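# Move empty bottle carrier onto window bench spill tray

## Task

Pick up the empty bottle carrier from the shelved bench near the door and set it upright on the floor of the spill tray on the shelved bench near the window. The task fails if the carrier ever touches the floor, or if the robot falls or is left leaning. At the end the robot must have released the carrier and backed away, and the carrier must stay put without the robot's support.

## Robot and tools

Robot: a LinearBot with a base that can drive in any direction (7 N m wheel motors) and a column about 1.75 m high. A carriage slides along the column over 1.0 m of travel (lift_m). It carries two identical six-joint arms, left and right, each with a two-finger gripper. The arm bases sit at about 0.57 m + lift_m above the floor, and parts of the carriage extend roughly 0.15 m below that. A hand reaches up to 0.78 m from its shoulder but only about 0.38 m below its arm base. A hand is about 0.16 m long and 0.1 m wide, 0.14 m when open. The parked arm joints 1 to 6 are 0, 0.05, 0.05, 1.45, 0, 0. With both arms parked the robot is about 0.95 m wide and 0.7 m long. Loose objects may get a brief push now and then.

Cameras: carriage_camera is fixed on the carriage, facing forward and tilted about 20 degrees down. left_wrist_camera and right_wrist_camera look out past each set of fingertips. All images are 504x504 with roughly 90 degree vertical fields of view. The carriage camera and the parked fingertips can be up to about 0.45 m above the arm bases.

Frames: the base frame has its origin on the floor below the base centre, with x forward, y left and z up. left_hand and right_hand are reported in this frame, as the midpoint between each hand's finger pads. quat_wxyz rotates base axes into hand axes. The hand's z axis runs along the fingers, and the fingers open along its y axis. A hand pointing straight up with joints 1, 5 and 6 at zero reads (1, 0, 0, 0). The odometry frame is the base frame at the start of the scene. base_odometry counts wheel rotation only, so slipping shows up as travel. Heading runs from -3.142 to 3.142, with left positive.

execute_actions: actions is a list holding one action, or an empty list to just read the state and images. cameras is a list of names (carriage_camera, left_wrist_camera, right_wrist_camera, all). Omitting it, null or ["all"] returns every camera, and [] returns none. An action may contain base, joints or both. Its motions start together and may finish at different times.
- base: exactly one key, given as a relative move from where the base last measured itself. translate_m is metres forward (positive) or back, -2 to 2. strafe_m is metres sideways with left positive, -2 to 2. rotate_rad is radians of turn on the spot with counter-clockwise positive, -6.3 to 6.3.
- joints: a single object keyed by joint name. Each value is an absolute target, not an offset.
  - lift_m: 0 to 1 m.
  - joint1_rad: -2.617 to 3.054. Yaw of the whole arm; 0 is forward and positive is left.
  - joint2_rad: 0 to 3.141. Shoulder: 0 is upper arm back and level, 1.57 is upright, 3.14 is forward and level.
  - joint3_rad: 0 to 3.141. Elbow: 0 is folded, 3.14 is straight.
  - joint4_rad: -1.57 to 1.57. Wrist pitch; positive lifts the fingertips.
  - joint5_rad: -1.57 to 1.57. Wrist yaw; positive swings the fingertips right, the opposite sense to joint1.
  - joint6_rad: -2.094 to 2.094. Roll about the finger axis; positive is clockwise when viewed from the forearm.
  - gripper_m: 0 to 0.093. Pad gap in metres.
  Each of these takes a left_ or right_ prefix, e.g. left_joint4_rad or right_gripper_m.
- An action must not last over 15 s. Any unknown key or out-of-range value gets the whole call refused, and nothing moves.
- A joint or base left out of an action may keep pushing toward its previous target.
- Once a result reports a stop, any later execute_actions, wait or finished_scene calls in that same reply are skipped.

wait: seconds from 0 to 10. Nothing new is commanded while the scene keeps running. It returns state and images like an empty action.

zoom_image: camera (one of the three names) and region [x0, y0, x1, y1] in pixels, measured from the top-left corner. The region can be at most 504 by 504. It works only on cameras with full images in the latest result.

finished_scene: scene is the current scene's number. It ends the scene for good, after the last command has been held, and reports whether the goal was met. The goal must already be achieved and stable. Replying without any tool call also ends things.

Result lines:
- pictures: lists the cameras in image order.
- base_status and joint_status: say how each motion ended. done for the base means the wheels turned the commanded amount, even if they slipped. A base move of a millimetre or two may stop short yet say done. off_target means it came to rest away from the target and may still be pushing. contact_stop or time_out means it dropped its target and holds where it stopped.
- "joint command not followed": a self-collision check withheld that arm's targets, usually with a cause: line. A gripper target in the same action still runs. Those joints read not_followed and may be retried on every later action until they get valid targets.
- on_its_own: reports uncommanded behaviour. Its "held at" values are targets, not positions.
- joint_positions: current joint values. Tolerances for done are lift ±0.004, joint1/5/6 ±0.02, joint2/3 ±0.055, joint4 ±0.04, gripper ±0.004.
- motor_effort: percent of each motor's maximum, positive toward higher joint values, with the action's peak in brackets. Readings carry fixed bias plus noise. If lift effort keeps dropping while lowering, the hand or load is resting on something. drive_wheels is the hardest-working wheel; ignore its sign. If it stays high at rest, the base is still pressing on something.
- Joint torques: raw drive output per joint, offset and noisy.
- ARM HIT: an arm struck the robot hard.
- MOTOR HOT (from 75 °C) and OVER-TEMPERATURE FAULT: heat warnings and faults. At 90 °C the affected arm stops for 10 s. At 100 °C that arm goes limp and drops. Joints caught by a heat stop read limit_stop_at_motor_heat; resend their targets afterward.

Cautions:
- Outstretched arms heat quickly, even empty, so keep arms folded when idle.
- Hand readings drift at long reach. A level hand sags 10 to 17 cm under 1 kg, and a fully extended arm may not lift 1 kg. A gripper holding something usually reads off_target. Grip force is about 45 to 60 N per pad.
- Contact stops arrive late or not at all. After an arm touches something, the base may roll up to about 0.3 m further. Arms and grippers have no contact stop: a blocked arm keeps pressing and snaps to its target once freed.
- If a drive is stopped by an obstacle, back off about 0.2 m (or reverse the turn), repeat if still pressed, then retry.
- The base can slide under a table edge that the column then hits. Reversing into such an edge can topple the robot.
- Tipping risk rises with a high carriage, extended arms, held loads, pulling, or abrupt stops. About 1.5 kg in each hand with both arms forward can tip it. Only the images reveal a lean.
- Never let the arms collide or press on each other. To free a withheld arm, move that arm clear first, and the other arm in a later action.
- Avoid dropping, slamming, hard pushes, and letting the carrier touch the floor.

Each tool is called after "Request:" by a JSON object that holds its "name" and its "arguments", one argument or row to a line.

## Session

Request:
{"name": "execute_actions", "arguments": {
  "actions": [],
  "cameras": ["carriage_camera"]
}}

Scene clock: 0.00 s.
Joint torques (N m, as the arm reports them, + toward a larger angle): no reading
base_odometry: x=+0.000 y=+0.000 heading=+0.000 (m, m, rad; odometry frame)
base_status: not commanded
joint_positions: lift_m=+0.301 left_joint1_rad=+0.012 left_joint2_rad=+0.037 left_joint3_rad=+0.058 left_joint4_rad=+1.452 left_joint5_rad=+0.022 left_joint6_rad=+0.043 left_gripper_m=+0.094 right_joint1_rad=-0.027 right_joint2_rad=+0.054 right_joint3_rad=+0.058 right_joint4_rad=+1.425 right_joint5_rad=-0.023 right_joint6_rad=-0.032 right_gripper_m=+0.095
joint_status: not commanded
motor_effort: lift_m=+19 drive_wheels=-1 (%)
left_hand: x=+0.2873 y=+0.3087 z=+1.3065 quat_wxyz=(+0.998, +0.012, +0.048, +0.027) (m; base frame)
right_hand: x=+0.2998 y=-0.3092 z=+1.3053 quat_wxyz=(+0.997, -0.012, +0.071, -0.029) (m; base frame)
pictures: carriage_camera
Images, in order (width x height): carriage_camera 504x504.

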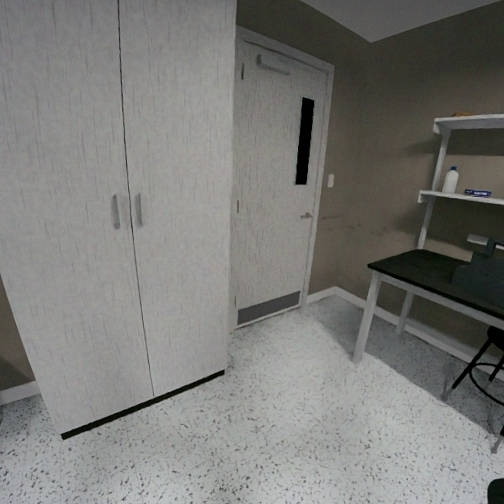

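Request:
{"name": "execute_actions", "arguments": {
  "actions": [
    {"base":{"rotate_rad":-1.0},"joints":{"lift_m":0.72,"right_joint1_rad":0.5,"right_joint2_rad":1.8,"right_joint3_rad":1.4,"right_joint4_rad":-1.17}}
  ],
  "cameras": ["carriage_camera"]
}}

Scene clock: 2.63 s.
Joint torques (N m, as the arm reports them, + toward a larger angle): left_arm=[-0.04  4.05  6.77 -0.24 -0.11  0.14] | right_arm=[-0.08 -8.54  7.64  0.43 -0.11  0.  ]
base_odometry: x=+0.000 y=+0.000 heading=-1.000 (m, m, rad; odometry frame)
base_status: done
joint_positions: lift_m=+0.720 left_joint1_rad=+0.012 left_joint2_rad=+0.037 left_joint3_rad=+0.058 left_joint4_rad=+1.450 left_joint5_rad=+0.022 left_joint6_rad=+0.043 left_gripper_m=+0.094 right_joint1_rad=+0.495 right_joint2_rad=+1.799 right_joint3_rad=+1.381 right_joint4_rad=-1.169 right_joint5_rad=-0.022 right_joint6_rad=-0.032 right_gripper_m=+0.095
joint_status: all done
motor_effort: lift_m=+17(21) drive_wheels=+4(13) (%)
left_hand: x=+0.2877 y=+0.3087 z=+1.7257 quat_wxyz=(+0.998, +0.012, +0.049, +0.027) (m; base frame)
right_hand: x=+0.5469 y=-0.1549 z=+1.3728 quat_wxyz=(-0.010, -0.260, +0.965, +0.009) (m; base frame)
pictures: carriage_camera
Images, in order (width x height): carriage_camera 504x504.

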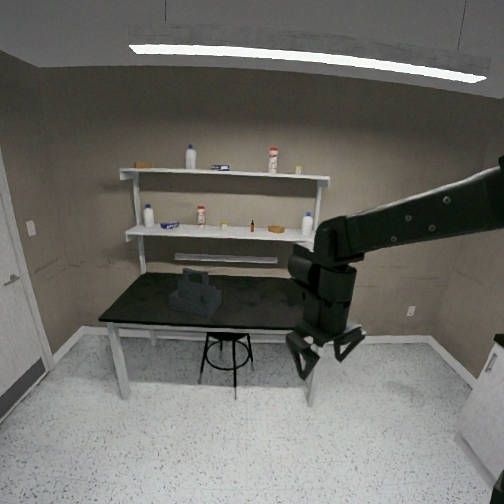

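Request:
{"name": "execute_actions", "arguments": {
  "actions": [
    {"base":{"strafe_m":0.6},"joints":{"right_joint1_rad":0.2,"lift_m":0.63,"right_joint6_rad":-0.9}}
  ],
  "cameras": []
}}

Request:
{"name": "execute_actions", "arguments": {
  "actions": [
    {"base":{"translate_m":0.8}}
  ],
  "cameras": ["carriage_camera","right_wrist_camera"]
}}

Scene clock: 6.17 s.
Joint torques (N m, as the arm reports them, + toward a larger angle): left_arm=[ 0.06  3.86  6.68 -0.26 -0.08  0.11] | right_arm=[-0.03 -8.66  7.62  0.4  -0.16 -0.07]
base_odometry: x=+0.505 y=+0.324 heading=-1.000 (m, m, rad; odometry frame)
base_status: done
joint_positions: lift_m=+0.630 left_joint1_rad=+0.012 left_joint2_rad=+0.037 left_joint3_rad=+0.058 left_joint4_rad=+1.450 left_joint5_rad=+0.022 left_joint6_rad=+0.043 left_gripper_m=+0.094 right_joint1_rad=+0.195 right_joint2_rad=+1.800 right_joint3_rad=+1.381 right_joint4_rad=-1.169 right_joint5_rad=-0.021 right_joint6_rad=-0.892 right_gripper_m=+0.095
joint_status: all done
motor_effort: lift_m=+19(18) drive_wheels=-4(14) (%)
left_hand: x=+0.2877 y=+0.3087 z=+1.6356 quat_wxyz=(+0.998, +0.012, +0.049, +0.027) (m; base frame)
right_hand: x=+0.5809 y=-0.2459 z=+1.2825 quat_wxyz=(-0.004, -0.517, +0.856, +0.013) (m; base frame)
pictures: none
No camera images: the call's "cameras" was empty. Leave "cameras" out to get every camera's image.

Scene clock: 10.03 s.
Joint torques (N m, as the arm reports them, + toward a larger angle): left_arm=[ 0.01  3.95  6.87 -0.17 -0.07  0.08] | right_arm=[-0.06 -8.6   7.61  0.39 -0.17 -0.05]
base_odometry: x=+0.938 y=-0.349 heading=-1.000 (m, m, rad; odometry frame)
base_status: done
joint_positions: lift_m=+0.630 left_joint1_rad=+0.012 left_joint2_rad=+0.037 left_joint3_rad=+0.058 left_joint4_rad=+1.449 left_joint5_rad=+0.022 left_joint6_rad=+0.043 left_gripper_m=+0.094 right_joint1_rad=+0.195 right_joint2_rad=+1.800 right_joint3_rad=+1.381 right_joint4_rad=-1.170 right_joint5_rad=-0.021 right_joint6_rad=-0.892 right_gripper_m=+0.095
joint_status: not commanded
motor_effort: lift_m=+17(17) drive_wheels=-5(10) (%)
left_hand: x=+0.2879 y=+0.3087 z=+1.6356 quat_wxyz=(+0.998, +0.012, +0.050, +0.027) (m; base frame)
right_hand: x=+0.5807 y=-0.2460 z=+1.2825 quat_wxyz=(-0.005, -0.517, +0.856, +0.013) (m; base frame)
pictures: carriage_camera, right_wrist_camera
Images, in order (width x height): carriage_camera 504x504, right_wrist_camera 504x504.

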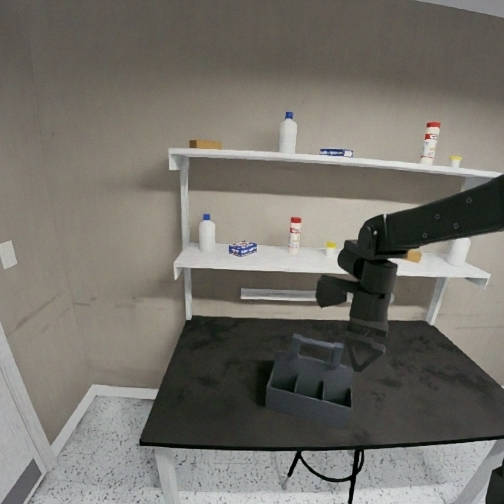

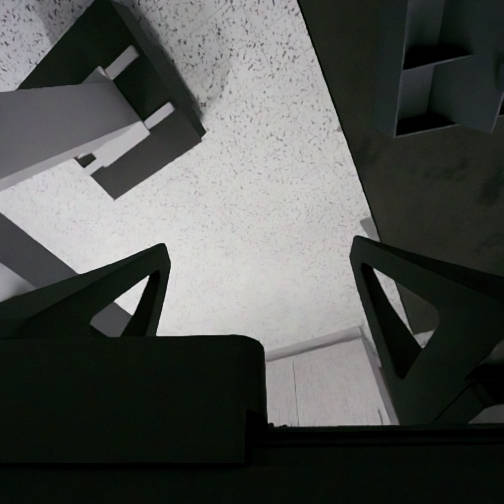

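Request:
{"name": "execute_actions", "arguments": {
  "actions": [
    {"base":{"translate_m":0.3}}
  ],
  "cameras": ["carriage_camera","right_wrist_camera"]
}}

Scene clock: 12.67 s.
Joint torques (N m, as the arm reports them, + toward a larger angle): left_arm=[-0.07  3.86  6.56 -0.29 -0.06  0.1 ] | right_arm=[-0.07 -8.53  7.67  0.4  -0.17 -0.05]
base_odometry: x=+1.100 y=-0.601 heading=-0.999 (m, m, rad; odometry frame)
base_status: done
joint_positions: lift_m=+0.630 left_joint1_rad=+0.012 left_joint2_rad=+0.037 left_joint3_rad=+0.058 left_joint4_rad=+1.450 left_joint5_rad=+0.022 left_joint6_rad=+0.043 left_gripper_m=+0.094 right_joint1_rad=+0.195 right_joint2_rad=+1.800 right_joint3_rad=+1.381 right_joint4_rad=-1.170 right_joint5_rad=-0.021 right_joint6_rad=-0.892 right_gripper_m=+0.095
joint_status: not commanded
motor_effort: lift_m=+18(18) drive_wheels=-4(12) (%)
left_hand: x=+0.2878 y=+0.3087 z=+1.6356 quat_wxyz=(+0.998, +0.012, +0.049, +0.027) (m; base frame)
right_hand: x=+0.5807 y=-0.2460 z=+1.2825 quat_wxyz=(-0.005, -0.517, +0.856, +0.013) (m; base frame)
pictures: carriage_camera, right_wrist_camera
Images, in order (width x height): carriage_camera 504x504, right_wrist_camera 504x504.

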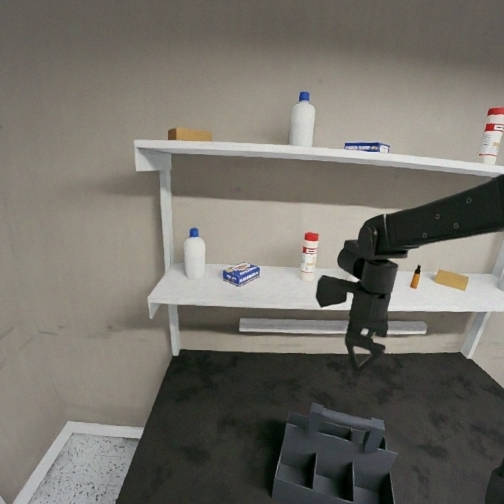

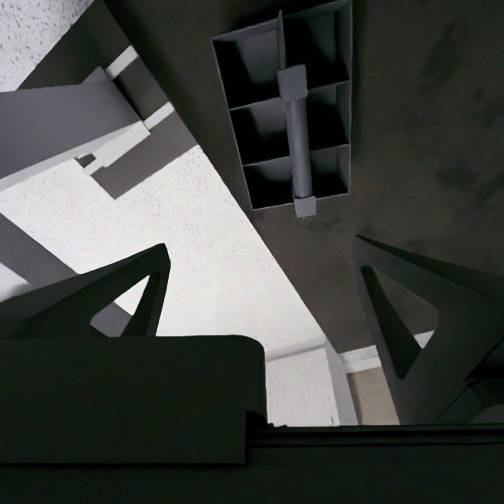

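Request:
{"name": "execute_actions", "arguments": {
  "actions": [
    {"base":{"translate_m":0.04},"joints":{"lift_m":0.48,"right_joint6_rad":-1.0}}
  ],
  "cameras": ["carriage_camera","right_wrist_camera"]
}}

Scene clock: 14.10 s.
Joint torques (N m, as the arm reports them, + toward a larger angle): left_arm=[ 0.    3.85  6.76 -0.28 -0.03  0.09] | right_arm=[-0.05 -8.68  7.61  0.38 -0.16 -0.05]
base_odometry: x=+1.122 y=-0.635 heading=-0.999 (m, m, rad; odometry frame)
base_status: done
joint_positions: lift_m=+0.480 left_joint1_rad=+0.012 left_joint2_rad=+0.037 left_joint3_rad=+0.058 left_joint4_rad=+1.449 left_joint5_rad=+0.022 left_joint6_rad=+0.043 left_gripper_m=+0.094 right_joint1_rad=+0.195 right_joint2_rad=+1.801 right_joint3_rad=+1.381 right_joint4_rad=-1.169 right_joint5_rad=-0.022 right_joint6_rad=-0.992 right_gripper_m=+0.095
joint_status: all done
motor_effort: lift_m=+19(21) drive_wheels=-4(14) (%)
left_hand: x=+0.2879 y=+0.3087 z=+1.4856 quat_wxyz=(+0.998, +0.012, +0.050, +0.027) (m; base frame)
right_hand: x=+0.5807 y=-0.2458 z=+1.1322 quat_wxyz=(-0.004, -0.559, +0.829, +0.014) (m; base frame)
pictures: carriage_camera, right_wrist_camera
Images, in order (width x height): carriage_camera 504x504, right_wrist_camera 504x504.

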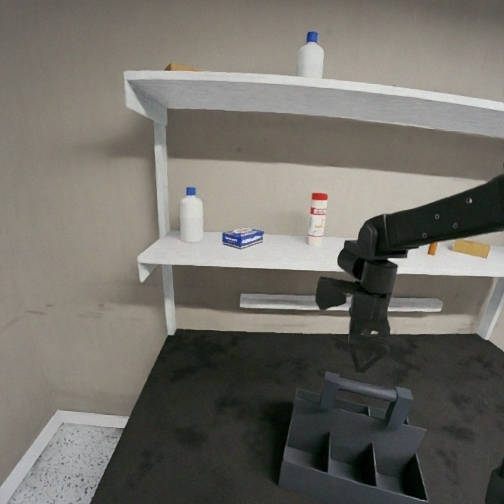

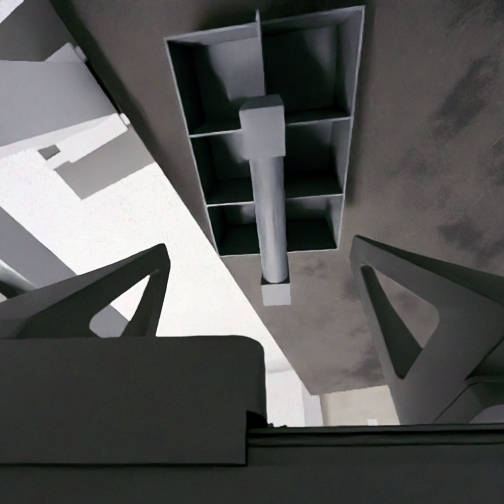

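Request:
{"name": "execute_actions", "arguments": {
  "actions": [
    {"joints":{"lift_m":0.375,"right_joint6_rad":-1.07}}
  ],
  "cameras": ["carriage_camera","right_wrist_camera"]
}}

Request:
{"name": "execute_actions", "arguments": {
  "actions": [
    {"joints":{"right_gripper_m":0}}
  ],
  "cameras": ["right_wrist_camera"]
}}

Scene clock: 16.27 s.
Joint torques (N m, as the arm reports them, + toward a larger angle): left_arm=[-0.23  3.86  6.57 -0.25 -0.1   0.11] | right_arm=[ 0.04 -8.61  7.53  0.38 -0.15 -0.05]
base_odometry: x=+1.122 y=-0.635 heading=-0.999 (m, m, rad; odometry frame)
base_status: not commanded
joint_positions: lift_m=+0.375 left_joint1_rad=+0.012 left_joint2_rad=+0.037 left_joint3_rad=+0.058 left_joint4_rad=+1.450 left_joint5_rad=+0.022 left_joint6_rad=+0.043 left_gripper_m=+0.094 right_joint1_rad=+0.195 right_joint2_rad=+1.800 right_joint3_rad=+1.381 right_joint4_rad=-1.169 right_joint5_rad=-0.022 right_joint6_rad=-1.062 right_gripper_m=+0.095
joint_status: all done
motor_effort: lift_m=+18(17) drive_wheels=+3(4) (%)
left_hand: x=+0.2878 y=+0.3087 z=+1.3806 quat_wxyz=(+0.998, +0.012, +0.049, +0.027) (m; base frame)
right_hand: x=+0.5807 y=-0.2458 z=+1.0275 quat_wxyz=(-0.003, -0.588, +0.809, +0.014) (m; base frame)
pictures: carriage_camera, right_wrist_camera
Images, in order (width x height): carriage_camera 504x504, right_wrist_camera 504x504.

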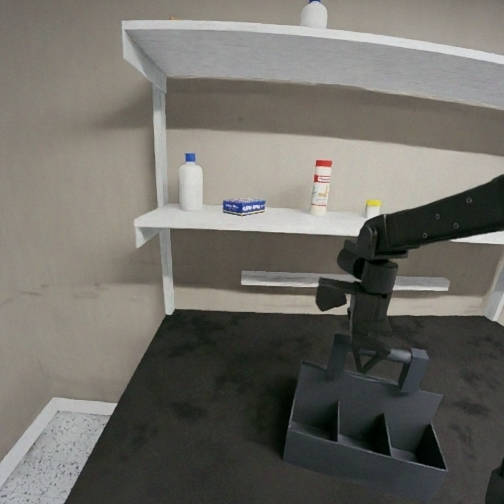

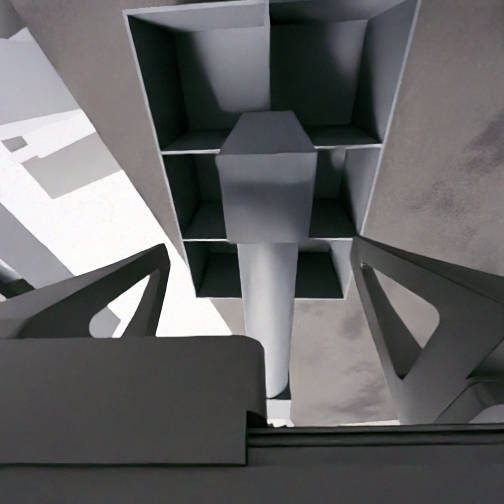

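Scene clock: 17.00 s.
Joint torques (N m, as the arm reports them, + toward a larger angle): left_arm=[ 0.08  3.89  6.56 -0.21 -0.07  0.08] | right_arm=[-0.05 -8.54  7.63  0.35 -0.15 -0.06]
base_odometry: x=+1.122 y=-0.635 heading=-0.999 (m, m, rad; odometry frame)
base_status: not commanded
joint_positions: lift_m=+0.375 left_joint1_rad=+0.012 left_joint2_rad=+0.037 left_joint3_rad=+0.058 left_joint4_rad=+1.450 left_joint5_rad=+0.022 left_joint6_rad=+0.043 left_gripper_m=+0.094 right_joint1_rad=+0.195 right_joint2_rad=+1.800 right_joint3_rad=+1.381 right_joint4_rad=-1.166 right_joint5_rad=-0.022 right_joint6_rad=-1.063 right_gripper_m=+0.024
joint_status: right_gripper_m off_target (ended at +0.024, target +0.000)
motor_effort: lift_m=+17(17) drive_wheels=+3(3) (%)
left_hand: x=+0.2878 y=+0.3087 z=+1.3806 quat_wxyz=(+0.998, +0.012, +0.049, +0.027) (m; base frame)
right_hand: x=+0.5816 y=-0.2457 z=+1.0275 quat_wxyz=(-0.001, -0.588, +0.809, +0.013) (m; base frame)
pictures: right_wrist_camera
Images, in order (width x height): right_wrist_camera 504x504.

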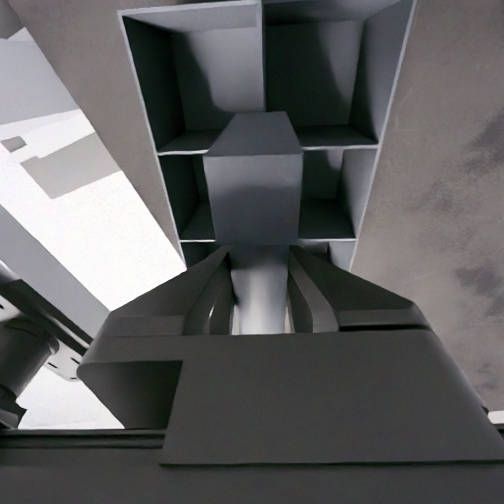

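Request:
{"name": "execute_actions", "arguments": {
  "actions": [
    {"joints":{"lift_m":0.46}}
  ],
  "cameras": []
}}

Request:
{"name": "execute_actions", "arguments": {
  "actions": [
    {"base":{"translate_m":-0.8}}
  ],
  "cameras": ["carriage_camera"]
}}

Request:
{"name": "execute_actions", "arguments": {
  "actions": [
    {"base":{"rotate_rad":-3.24},"joints":{"lift_m":0.72,"right_joint6_rad":-1.37}}
  ],
  "cameras": ["carriage_camera"]
}}

Scene clock: 18.00 s.
Joint torques (N m, as the arm reports them, + toward a larger angle): left_arm=[ 0.16  3.83  6.66 -0.27 -0.01  0.1 ] | right_arm=[-0.05 -9.44  7.56  0.26 -0.11 -0.06]
base_odometry: x=+1.122 y=-0.635 heading=-0.999 (m, m, rad; odometry frame)
base_status: not commanded
joint_positions: lift_m=+0.460 left_joint1_rad=+0.012 left_joint2_rad=+0.037 left_joint3_rad=+0.058 left_joint4_rad=+1.450 left_joint5_rad=+0.022 left_joint6_rad=+0.043 left_gripper_m=+0.094 right_joint1_rad=+0.195 right_joint2_rad=+1.811 right_joint3_rad=+1.381 right_joint4_rad=-1.162 right_joint5_rad=-0.029 right_joint6_rad=-1.063 right_gripper_m=+0.024
joint_status: all done
motor_effort: lift_m=+18(21) drive_wheels=+3(4) (%)
left_hand: x=+0.2878 y=+0.3087 z=+1.4656 quat_wxyz=(+0.998, +0.012, +0.049, +0.027) (m; base frame)
right_hand: x=+0.5819 y=-0.2444 z=+1.1090 quat_wxyz=(-0.004, -0.588, +0.809, +0.018) (m; base frame)
pictures: none
No camera images: the call's "cameras" was empty. Leave "cameras" out to get every camera's image.

Scene clock: 21.87 s.
Joint torques (N m, as the arm reports them, + toward a larger angle): left_arm=[-0.12  3.8   6.56 -0.27 -0.05  0.08] | right_arm=[ 0.05 -9.51  7.6   0.29 -0.1  -0.03]
base_odometry: x=+0.688 y=+0.037 heading=-0.998 (m, m, rad; odometry frame)
base_status: done
joint_positions: lift_m=+0.460 left_joint1_rad=+0.012 left_joint2_rad=+0.037 left_joint3_rad=+0.058 left_joint4_rad=+1.452 left_joint5_rad=+0.022 left_joint6_rad=+0.043 left_gripper_m=+0.094 right_joint1_rad=+0.195 right_joint2_rad=+1.811 right_joint3_rad=+1.381 right_joint4_rad=-1.162 right_joint5_rad=-0.032 right_joint6_rad=-1.063 right_gripper_m=+0.024
joint_status: not commanded
motor_effort: lift_m=+17(18) drive_wheels=-5(25) (%)
left_hand: x=+0.2871 y=+0.3087 z=+1.4657 quat_wxyz=(+0.998, +0.012, +0.048, +0.027) (m; base frame)
right_hand: x=+0.5817 y=-0.2439 z=+1.1090 quat_wxyz=(-0.003, -0.588, +0.809, +0.019) (m; base frame)
pictures: carriage_camera
Images, in order (width x height): carriage_camera 504x504.

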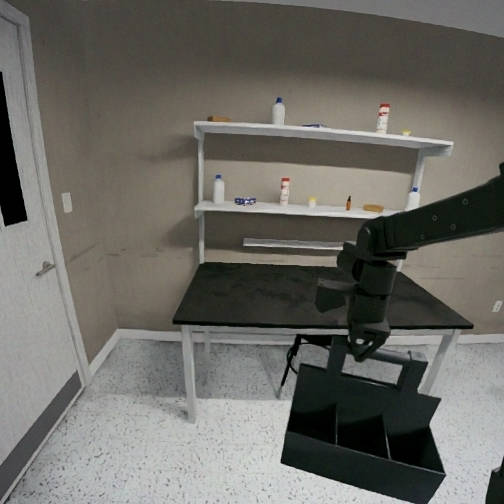

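Scene clock: 26.20 s.
Joint torques (N m, as the arm reports them, + toward a larger angle): left_arm=[-0.12  3.79  6.78 -0.23 -0.02  0.1 ] | right_arm=[-0.08 -9.74  7.57  0.23 -0.15 -0.03]
base_odometry: x=+0.688 y=+0.037 heading=+2.045 (m, m, rad; odometry frame)
base_status: done
joint_positions: lift_m=+0.720 left_joint1_rad=+0.012 left_joint2_rad=+0.037 left_joint3_rad=+0.058 left_joint4_rad=+1.448 left_joint5_rad=+0.022 left_joint6_rad=+0.043 left_gripper_m=+0.094 right_joint1_rad=+0.196 right_joint2_rad=+1.814 right_joint3_rad=+1.381 right_joint4_rad=-1.161 right_joint5_rad=-0.026 right_joint6_rad=-1.364 right_gripper_m=+0.024
joint_status: all done
motor_effort: lift_m=+18(22) drive_wheels=+4(16) (%)
left_hand: x=+0.2882 y=+0.3088 z=+1.7256 quat_wxyz=(+0.998, +0.012, +0.050, +0.027) (m; base frame)
right_hand: x=+0.5820 y=-0.2445 z=+1.3681 quat_wxyz=(-0.003, -0.703, +0.711, +0.017) (m; base frame)
pictures: carriage_camera
Images, in order (width x height): carriage_camera 504x504.

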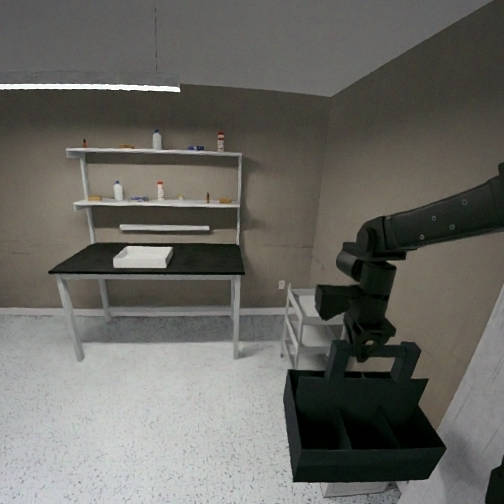

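Request:
{"name": "execute_actions", "arguments": {
  "actions": [
    {"base":{"strafe_m":1.2}}
  ],
  "cameras": []
}}

Request:
{"name": "execute_actions", "arguments": {
  "actions": [
    {"base":{"translate_m":1.1}}
  ],
  "cameras": ["carriage_camera","right_wrist_camera"]
}}

Scene clock: 31.03 s.
Joint torques (N m, as the arm reports them, + toward a larger angle): left_arm=[-0.09  3.88  6.62 -0.26 -0.06  0.09] | right_arm=[-0.26 -9.78  7.55  0.21 -0.1  -0.03]
base_odometry: x=-0.380 y=-0.510 heading=+2.045 (m, m, rad; odometry frame)
base_status: done
joint_positions: lift_m=+0.720 left_joint1_rad=+0.012 left_joint2_rad=+0.037 left_joint3_rad=+0.058 left_joint4_rad=+1.448 left_joint5_rad=+0.022 left_joint6_rad=+0.043 left_gripper_m=+0.094 right_joint1_rad=+0.196 right_joint2_rad=+1.814 right_joint3_rad=+1.381 right_joint4_rad=-1.161 right_joint5_rad=-0.032 right_joint6_rad=-1.364 right_gripper_m=+0.024
joint_status: not commanded
motor_effort: lift_m=+18(17) drive_wheels=-5(18) (%)
left_hand: x=+0.2882 y=+0.3088 z=+1.7256 quat_wxyz=(+0.998, +0.012, +0.050, +0.027) (m; base frame)
right_hand: x=+0.5818 y=-0.2435 z=+1.3681 quat_wxyz=(-0.001, -0.703, +0.711, +0.020) (m; base frame)
pictures: none
No camera images: the call's "cameras" was empty. Leave "cameras" out to get every camera's image.

Scene clock: 35.53 s.
Joint torques (N m, as the arm reports them, + toward a larger angle): left_arm=[-0.06  4.09  6.76 -0.24 -0.1   0.09] | right_arm=[-0.08 -9.68  7.62  0.25 -0.08 -0.04]
base_odometry: x=-0.882 y=+0.469 heading=+2.045 (m, m, rad; odometry frame)
base_status: done
joint_positions: lift_m=+0.720 left_joint1_rad=+0.012 left_joint2_rad=+0.037 left_joint3_rad=+0.058 left_joint4_rad=+1.449 left_joint5_rad=+0.022 left_joint6_rad=+0.043 left_gripper_m=+0.094 right_joint1_rad=+0.196 right_joint2_rad=+1.814 right_joint3_rad=+1.381 right_joint4_rad=-1.160 right_joint5_rad=-0.032 right_joint6_rad=-1.364 right_gripper_m=+0.024
joint_status: not commanded
motor_effort: lift_m=+17(19) drive_wheels=-5(14) (%)
left_hand: x=+0.2879 y=+0.3088 z=+1.7256 quat_wxyz=(+0.998, +0.012, +0.050, +0.027) (m; base frame)
right_hand: x=+0.5819 y=-0.2434 z=+1.3681 quat_wxyz=(-0.001, -0.703, +0.711, +0.020) (m; base frame)
pictures: carriage_camera, right_wrist_camera
Images, in order (width x height): carriage_camera 504x504, right_wrist_camera 504x504.

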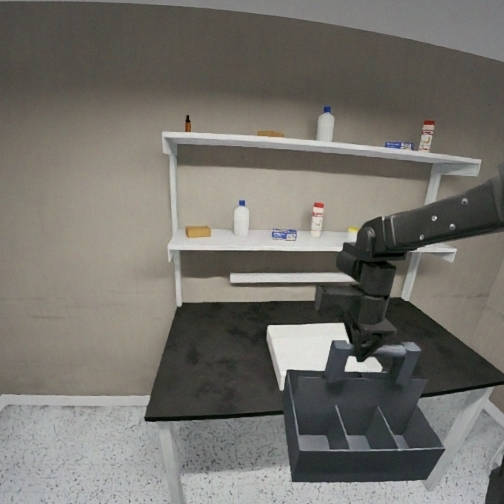

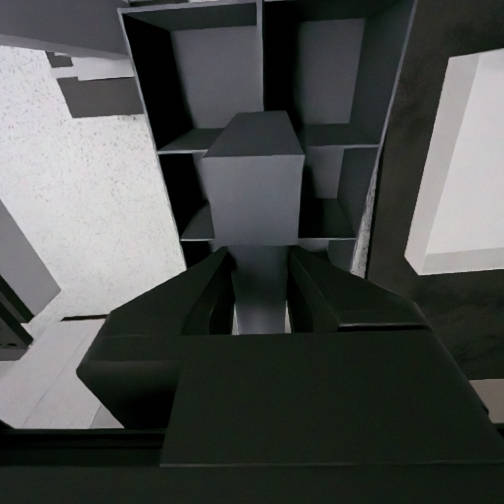

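Request:
{"name": "execute_actions", "arguments": {
  "actions": [
    {"base":{"translate_m":0.44},"joints":{"right_joint6_rad":-1.45}}
  ],
  "cameras": []
}}

Request:
{"name": "execute_actions", "arguments": {
  "actions": [
    {"base":{"strafe_m":-0.04},"joints":{"lift_m":0.62}}
  ],
  "cameras": ["carriage_camera","right_wrist_camera"]
}}

Scene clock: 38.67 s.
Joint torques (N m, as the arm reports them, + toward a larger angle): left_arm=[-0.06  3.89  6.91 -0.24 -0.02  0.05] | right_arm=[-0.02 -9.76  7.59  0.19 -0.1  -0.03]
base_odometry: x=-1.083 y=+0.860 heading=+2.046 (m, m, rad; odometry frame)
base_status: done
joint_positions: lift_m=+0.720 left_joint1_rad=+0.012 left_joint2_rad=+0.037 left_joint3_rad=+0.058 left_joint4_rad=+1.450 left_joint5_rad=+0.022 left_joint6_rad=+0.043 left_gripper_m=+0.094 right_joint1_rad=+0.196 right_joint2_rad=+1.814 right_joint3_rad=+1.381 right_joint4_rad=-1.159 right_joint5_rad=-0.032 right_joint6_rad=-1.443 right_gripper_m=+0.024
joint_status: all done
motor_effort: lift_m=+18(18) drive_wheels=-4(12) (%)
left_hand: x=+0.2877 y=+0.3088 z=+1.7256 quat_wxyz=(+0.998, +0.012, +0.049, +0.027) (m; base frame)
right_hand: x=+0.5823 y=-0.2433 z=+1.3681 quat_wxyz=(+0.001, -0.731, +0.682, +0.019) (m; base frame)
pictures: none
No camera images: the call's "cameras" was empty. Leave "cameras" out to get every camera's image.

Scene clock: 40.00 s.
Joint torques (N m, as the arm reports them, + toward a larger angle): left_arm=[ 0.07  3.88  6.64 -0.26 -0.07  0.07] | right_arm=[-0.01 -9.68  7.59  0.27 -0.1  -0.05]
base_odometry: x=-1.048 y=+0.878 heading=+2.046 (m, m, rad; odometry frame)
base_status: done
joint_positions: lift_m=+0.620 left_joint1_rad=+0.012 left_joint2_rad=+0.037 left_joint3_rad=+0.058 left_joint4_rad=+1.451 left_joint5_rad=+0.022 left_joint6_rad=+0.043 left_gripper_m=+0.094 right_joint1_rad=+0.196 right_joint2_rad=+1.814 right_joint3_rad=+1.381 right_joint4_rad=-1.163 right_joint5_rad=-0.031 right_joint6_rad=-1.444 right_gripper_m=+0.024
joint_status: all done
motor_effort: lift_m=+19(19) drive_wheels=-2(10) (%)
left_hand: x=+0.2875 y=+0.3088 z=+1.6256 quat_wxyz=(+0.998, +0.012, +0.049, +0.027) (m; base frame)
right_hand: x=+0.5814 y=-0.2438 z=+1.2682 quat_wxyz=(-0.001, -0.731, +0.682, +0.020) (m; base frame)
pictures: carriage_camera, right_wrist_camera
Images, in order (width x height): carriage_camera 504x504, right_wrist_camera 504x504.

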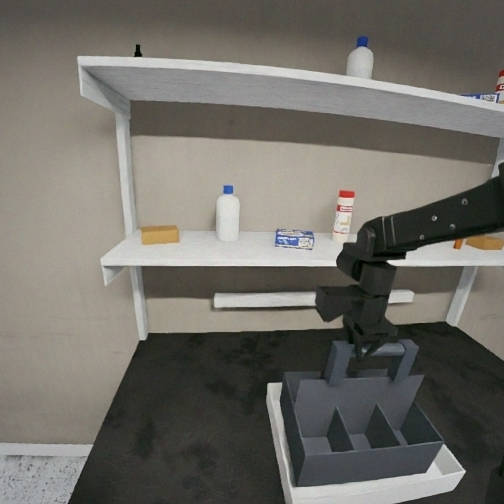

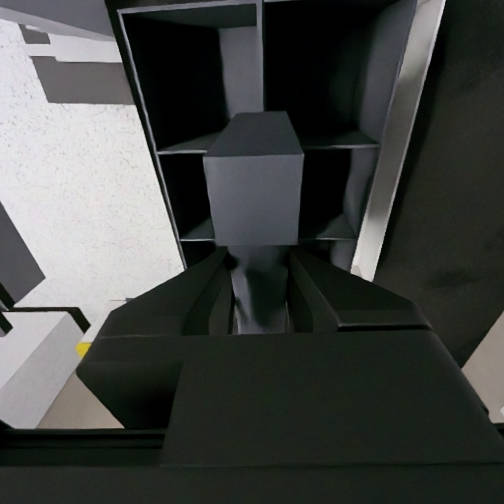

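Similar to before: needs a little more forward.

Request:
{"name": "execute_actions", "arguments": {
  "actions": [
    {"base":{"translate_m":0.025}}
  ],
  "cameras": []
}}

Request:
{"name": "execute_actions", "arguments": {
  "actions": [
    {"joints":{"lift_m":0.56}}
  ],
  "cameras": ["carriage_camera","right_wrist_camera"]
}}

Scene clock: 41.10 s.
Joint torques (N m, as the arm reports them, + toward a larger angle): left_arm=[ 0.01  3.83  6.76 -0.27 -0.07  0.12] | right_arm=[-0.12 -9.64  7.54  0.24 -0.1  -0.04]
base_odometry: x=-1.059 y=+0.901 heading=+2.045 (m, m, rad; odometry frame)
base_status: done
joint_positions: lift_m=+0.620 left_joint1_rad=+0.012 left_joint2_rad=+0.037 left_joint3_rad=+0.058 left_joint4_rad=+1.450 left_joint5_rad=+0.022 left_joint6_rad=+0.043 left_gripper_m=+0.094 right_joint1_rad=+0.196 right_joint2_rad=+1.814 right_joint3_rad=+1.381 right_joint4_rad=-1.161 right_joint5_rad=-0.031 right_joint6_rad=-1.444 right_gripper_m=+0.024
joint_status: not commanded
motor_effort: lift_m=+18(16) drive_wheels=+3(7) (%)
left_hand: x=+0.2876 y=+0.3088 z=+1.6256 quat_wxyz=(+0.998, +0.012, +0.049, +0.027) (m; base frame)
right_hand: x=+0.5818 y=-0.2436 z=+1.2681 quat_wxyz=(+0.000, -0.731, +0.682, +0.019) (m; base frame)
pictures: none
No camera images: the call's "cameras" was empty. Leave "cameras" out to get every camera's image.

Scene clock: 41.87 s.
Joint torques (N m, as the arm reports them, + toward a larger angle): left_arm=[-0.02  3.82  6.81 -0.26 -0.1   0.12] | right_arm=[-0.09 -9.76  7.5   0.28 -0.09 -0.02]
base_odometry: x=-1.059 y=+0.901 heading=+2.045 (m, m, rad; odometry frame)
base_status: not commanded
joint_positions: lift_m=+0.560 left_joint1_rad=+0.012 left_joint2_rad=+0.037 left_joint3_rad=+0.058 left_joint4_rad=+1.451 left_joint5_rad=+0.022 left_joint6_rad=+0.043 left_gripper_m=+0.094 right_joint1_rad=+0.196 right_joint2_rad=+1.813 right_joint3_rad=+1.381 right_joint4_rad=-1.164 right_joint5_rad=-0.031 right_joint6_rad=-1.444 right_gripper_m=+0.024
joint_status: all done
motor_effort: lift_m=+20(18) drive_wheels=+3(4) (%)
left_hand: x=+0.2875 y=+0.3088 z=+1.5655 quat_wxyz=(+0.998, +0.012, +0.049, +0.027) (m; base frame)
right_hand: x=+0.5812 y=-0.2437 z=+1.2084 quat_wxyz=(-0.001, -0.731, +0.682, +0.020) (m; base frame)
pictures: carriage_camera, right_wrist_camera
Images, in order (width x height): carriage_camera 504x504, right_wrist_camera 504x504.

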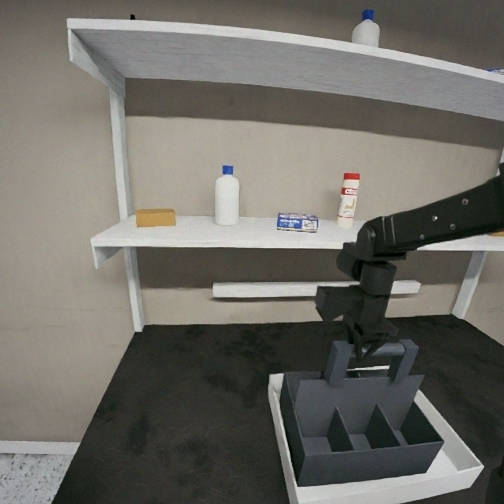

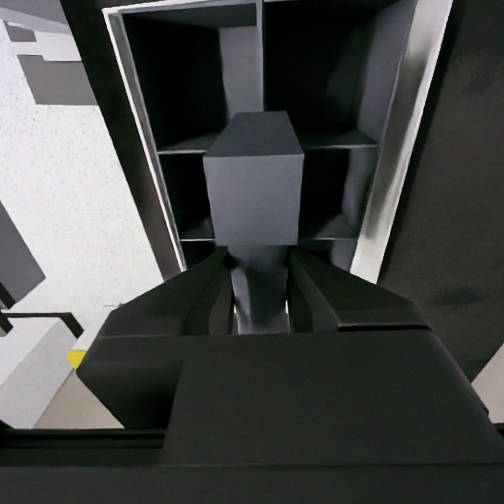

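Request:
{"name": "execute_actions", "arguments": {
  "actions": [
    {"joints":{"lift_m":0.533}}
  ],
  "cameras": ["right_wrist_camera"]
}}

Request:
{"name": "execute_actions", "arguments": {
  "actions": [
    {"joints":{"right_gripper_m":0.093}}
  ],
  "cameras": []
}}

Request:
{"name": "execute_actions", "arguments": {
  "actions": [
    {"joints":{"lift_m":0.66}}
  ],
  "cameras": ["right_wrist_camera","carriage_camera"]
}}

Request:
{"name": "execute_actions", "arguments": {
  "actions": [
    {"base":{"translate_m":-0.5}}
  ],
  "cameras": ["carriage_camera"]
}}

Scene clock: 42.63 s.
Joint torques (N m, as the arm reports them, + toward a larger angle): left_arm=[-0.09  3.96  6.8  -0.31 -0.07  0.1 ] | right_arm=[-0.14 -9.53  7.67  0.25 -0.24 -0.03]
base_odometry: x=-1.059 y=+0.901 heading=+2.045 (m, m, rad; odometry frame)
base_status: not commanded
joint_positions: lift_m=+0.533 left_joint1_rad=+0.012 left_joint2_rad=+0.037 left_joint3_rad=+0.058 left_joint4_rad=+1.451 left_joint5_rad=+0.022 left_joint6_rad=+0.043 left_gripper_m=+0.094 right_joint1_rad=+0.197 right_joint2_rad=+1.812 right_joint3_rad=+1.381 right_joint4_rad=-1.166 right_joint5_rad=-0.016 right_joint6_rad=-1.445 right_gripper_m=+0.024
joint_status: all done
motor_effort: lift_m=+18(20) drive_wheels=+3(4) (%)
left_hand: x=+0.2875 y=+0.3087 z=+1.5386 quat_wxyz=(+0.998, +0.012, +0.049, +0.027) (m; base frame)
right_hand: x=+0.5811 y=-0.2461 z=+1.1818 quat_wxyz=(-0.006, -0.732, +0.682, +0.014) (m; base frame)
pictures: right_wrist_camera
Images, in order (width x height): right_wrist_camera 504x504.

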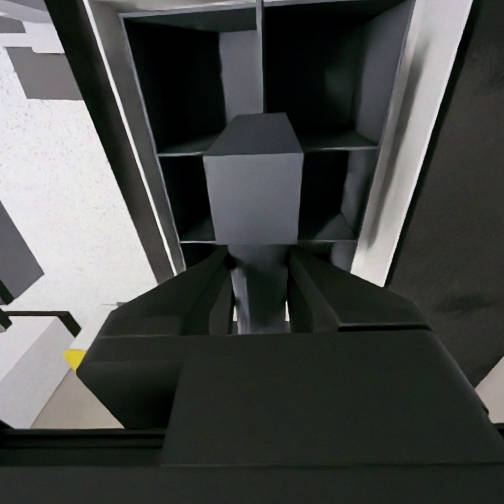

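Scene clock: 43.37 s.
Joint torques (N m, as the arm reports them, + toward a larger angle): left_arm=[-0.1   3.79  6.74 -0.25 -0.05  0.1 ] | right_arm=[-0.13 -9.62  7.55  0.28 -0.21 -0.02]
base_odometry: x=-1.059 y=+0.901 heading=+2.045 (m, m, rad; odometry frame)
base_status: not commanded
joint_positions: lift_m=+0.533 left_joint1_rad=+0.012 left_joint2_rad=+0.037 left_joint3_rad=+0.058 left_joint4_rad=+1.451 left_joint5_rad=+0.022 left_joint6_rad=+0.043 left_gripper_m=+0.094 right_joint1_rad=+0.197 right_joint2_rad=+1.812 right_joint3_rad=+1.381 right_joint4_rad=-1.167 right_joint5_rad=-0.017 right_joint6_rad=-1.445 right_gripper_m=+0.093
joint_status: all done
motor_effort: lift_m=+17(19) drive_wheels=+4(4) (%)
left_hand: x=+0.2875 y=+0.3087 z=+1.5386 quat_wxyz=(+0.998, +0.012, +0.049, +0.027) (m; base frame)
right_hand: x=+0.5810 y=-0.2460 z=+1.1818 quat_wxyz=(-0.006, -0.732, +0.682, +0.015) (m; base frame)
pictures: none
No camera images: the call's "cameras" was empty. Leave "cameras" out to get every camera's image.

Scene clock: 44.40 s.
Joint torques (N m, as the arm reports them, + toward a larger angle): left_arm=[-0.07  3.76  6.9  -0.27 -0.11  0.09] | right_arm=[-0.19 -8.79  7.56  0.31 -0.21 -0.01]
base_odometry: x=-1.059 y=+0.901 heading=+2.045 (m, m, rad; odometry frame)
base_status: not commanded
joint_positions: lift_m=+0.660 left_joint1_rad=+0.012 left_joint2_rad=+0.037 left_joint3_rad=+0.058 left_joint4_rad=+1.451 left_joint5_rad=+0.022 left_joint6_rad=+0.043 left_gripper_m=+0.094 right_joint1_rad=+0.197 right_joint2_rad=+1.803 right_joint3_rad=+1.381 right_joint4_rad=-1.168 right_joint5_rad=-0.020 right_joint6_rad=-1.445 right_gripper_m=+0.093
joint_status: all done
motor_effort: lift_m=+18(22) drive_wheels=+4(4) (%)
left_hand: x=+0.2875 y=+0.3087 z=+1.6657 quat_wxyz=(+0.998, +0.012, +0.049, +0.027) (m; base frame)
right_hand: x=+0.5810 y=-0.2456 z=+1.3117 quat_wxyz=(-0.002, -0.732, +0.682, +0.013) (m; base frame)
pictures: carriage_camera, right_wrist_camera
Images, in order (width x height): carriage_camera 504x504, right_wrist_camera 504x504.

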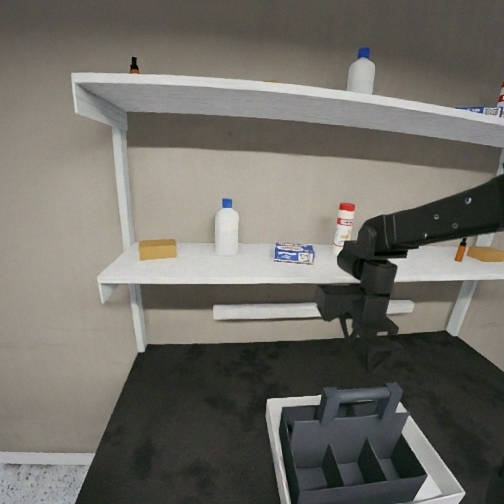

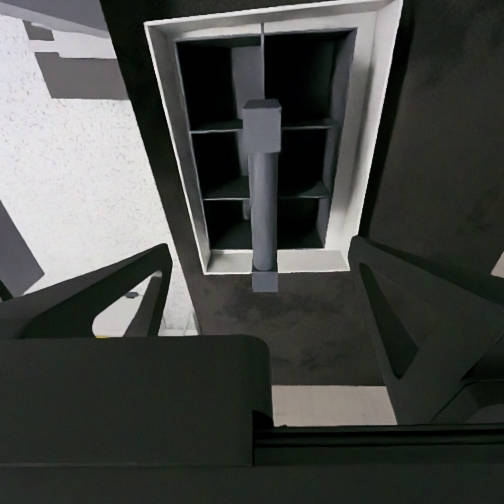

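Scene clock: 47.63 s.
Joint torques (N m, as the arm reports them, + toward a larger angle): left_arm=[-0.05  3.92  6.63 -0.25 -0.03  0.07] | right_arm=[-0.08 -8.84  7.59  0.33 -0.2  -0.03]
base_odometry: x=-0.831 y=+0.456 heading=+2.045 (m, m, rad; odometry frame)
base_status: done
joint_positions: lift_m=+0.660 left_joint1_rad=+0.012 left_joint2_rad=+0.037 left_joint3_rad=+0.058 left_joint4_rad=+1.452 left_joint5_rad=+0.022 left_joint6_rad=+0.043 left_gripper_m=+0.094 right_joint1_rad=+0.197 right_joint2_rad=+1.803 right_joint3_rad=+1.381 right_joint4_rad=-1.169 right_joint5_rad=-0.020 right_joint6_rad=-1.445 right_gripper_m=+0.093
joint_status: not commanded
motor_effort: lift_m=+17(17) drive_wheels=-1(10) (%)
left_hand: x=+0.2873 y=+0.3087 z=+1.6657 quat_wxyz=(+0.998, +0.012, +0.048, +0.027) (m; base frame)
right_hand: x=+0.5807 y=-0.2456 z=+1.3117 quat_wxyz=(-0.002, -0.732, +0.682, +0.014) (m; base frame)
pictures: carriage_camera
Images, in order (width x height): carriage_camera 504x504.

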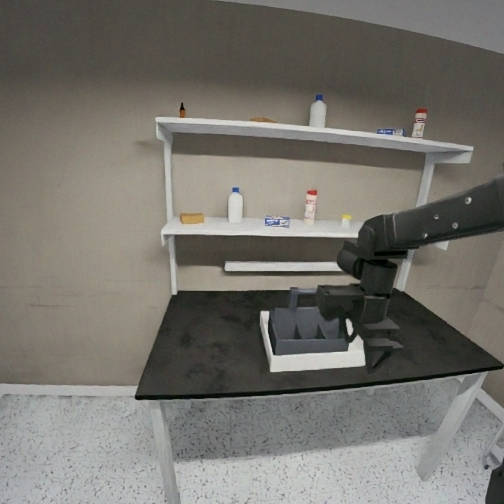

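Request:
{"name": "finished_scene", "arguments": {
  "scene": 2
}}

The scene is finished: the task was done.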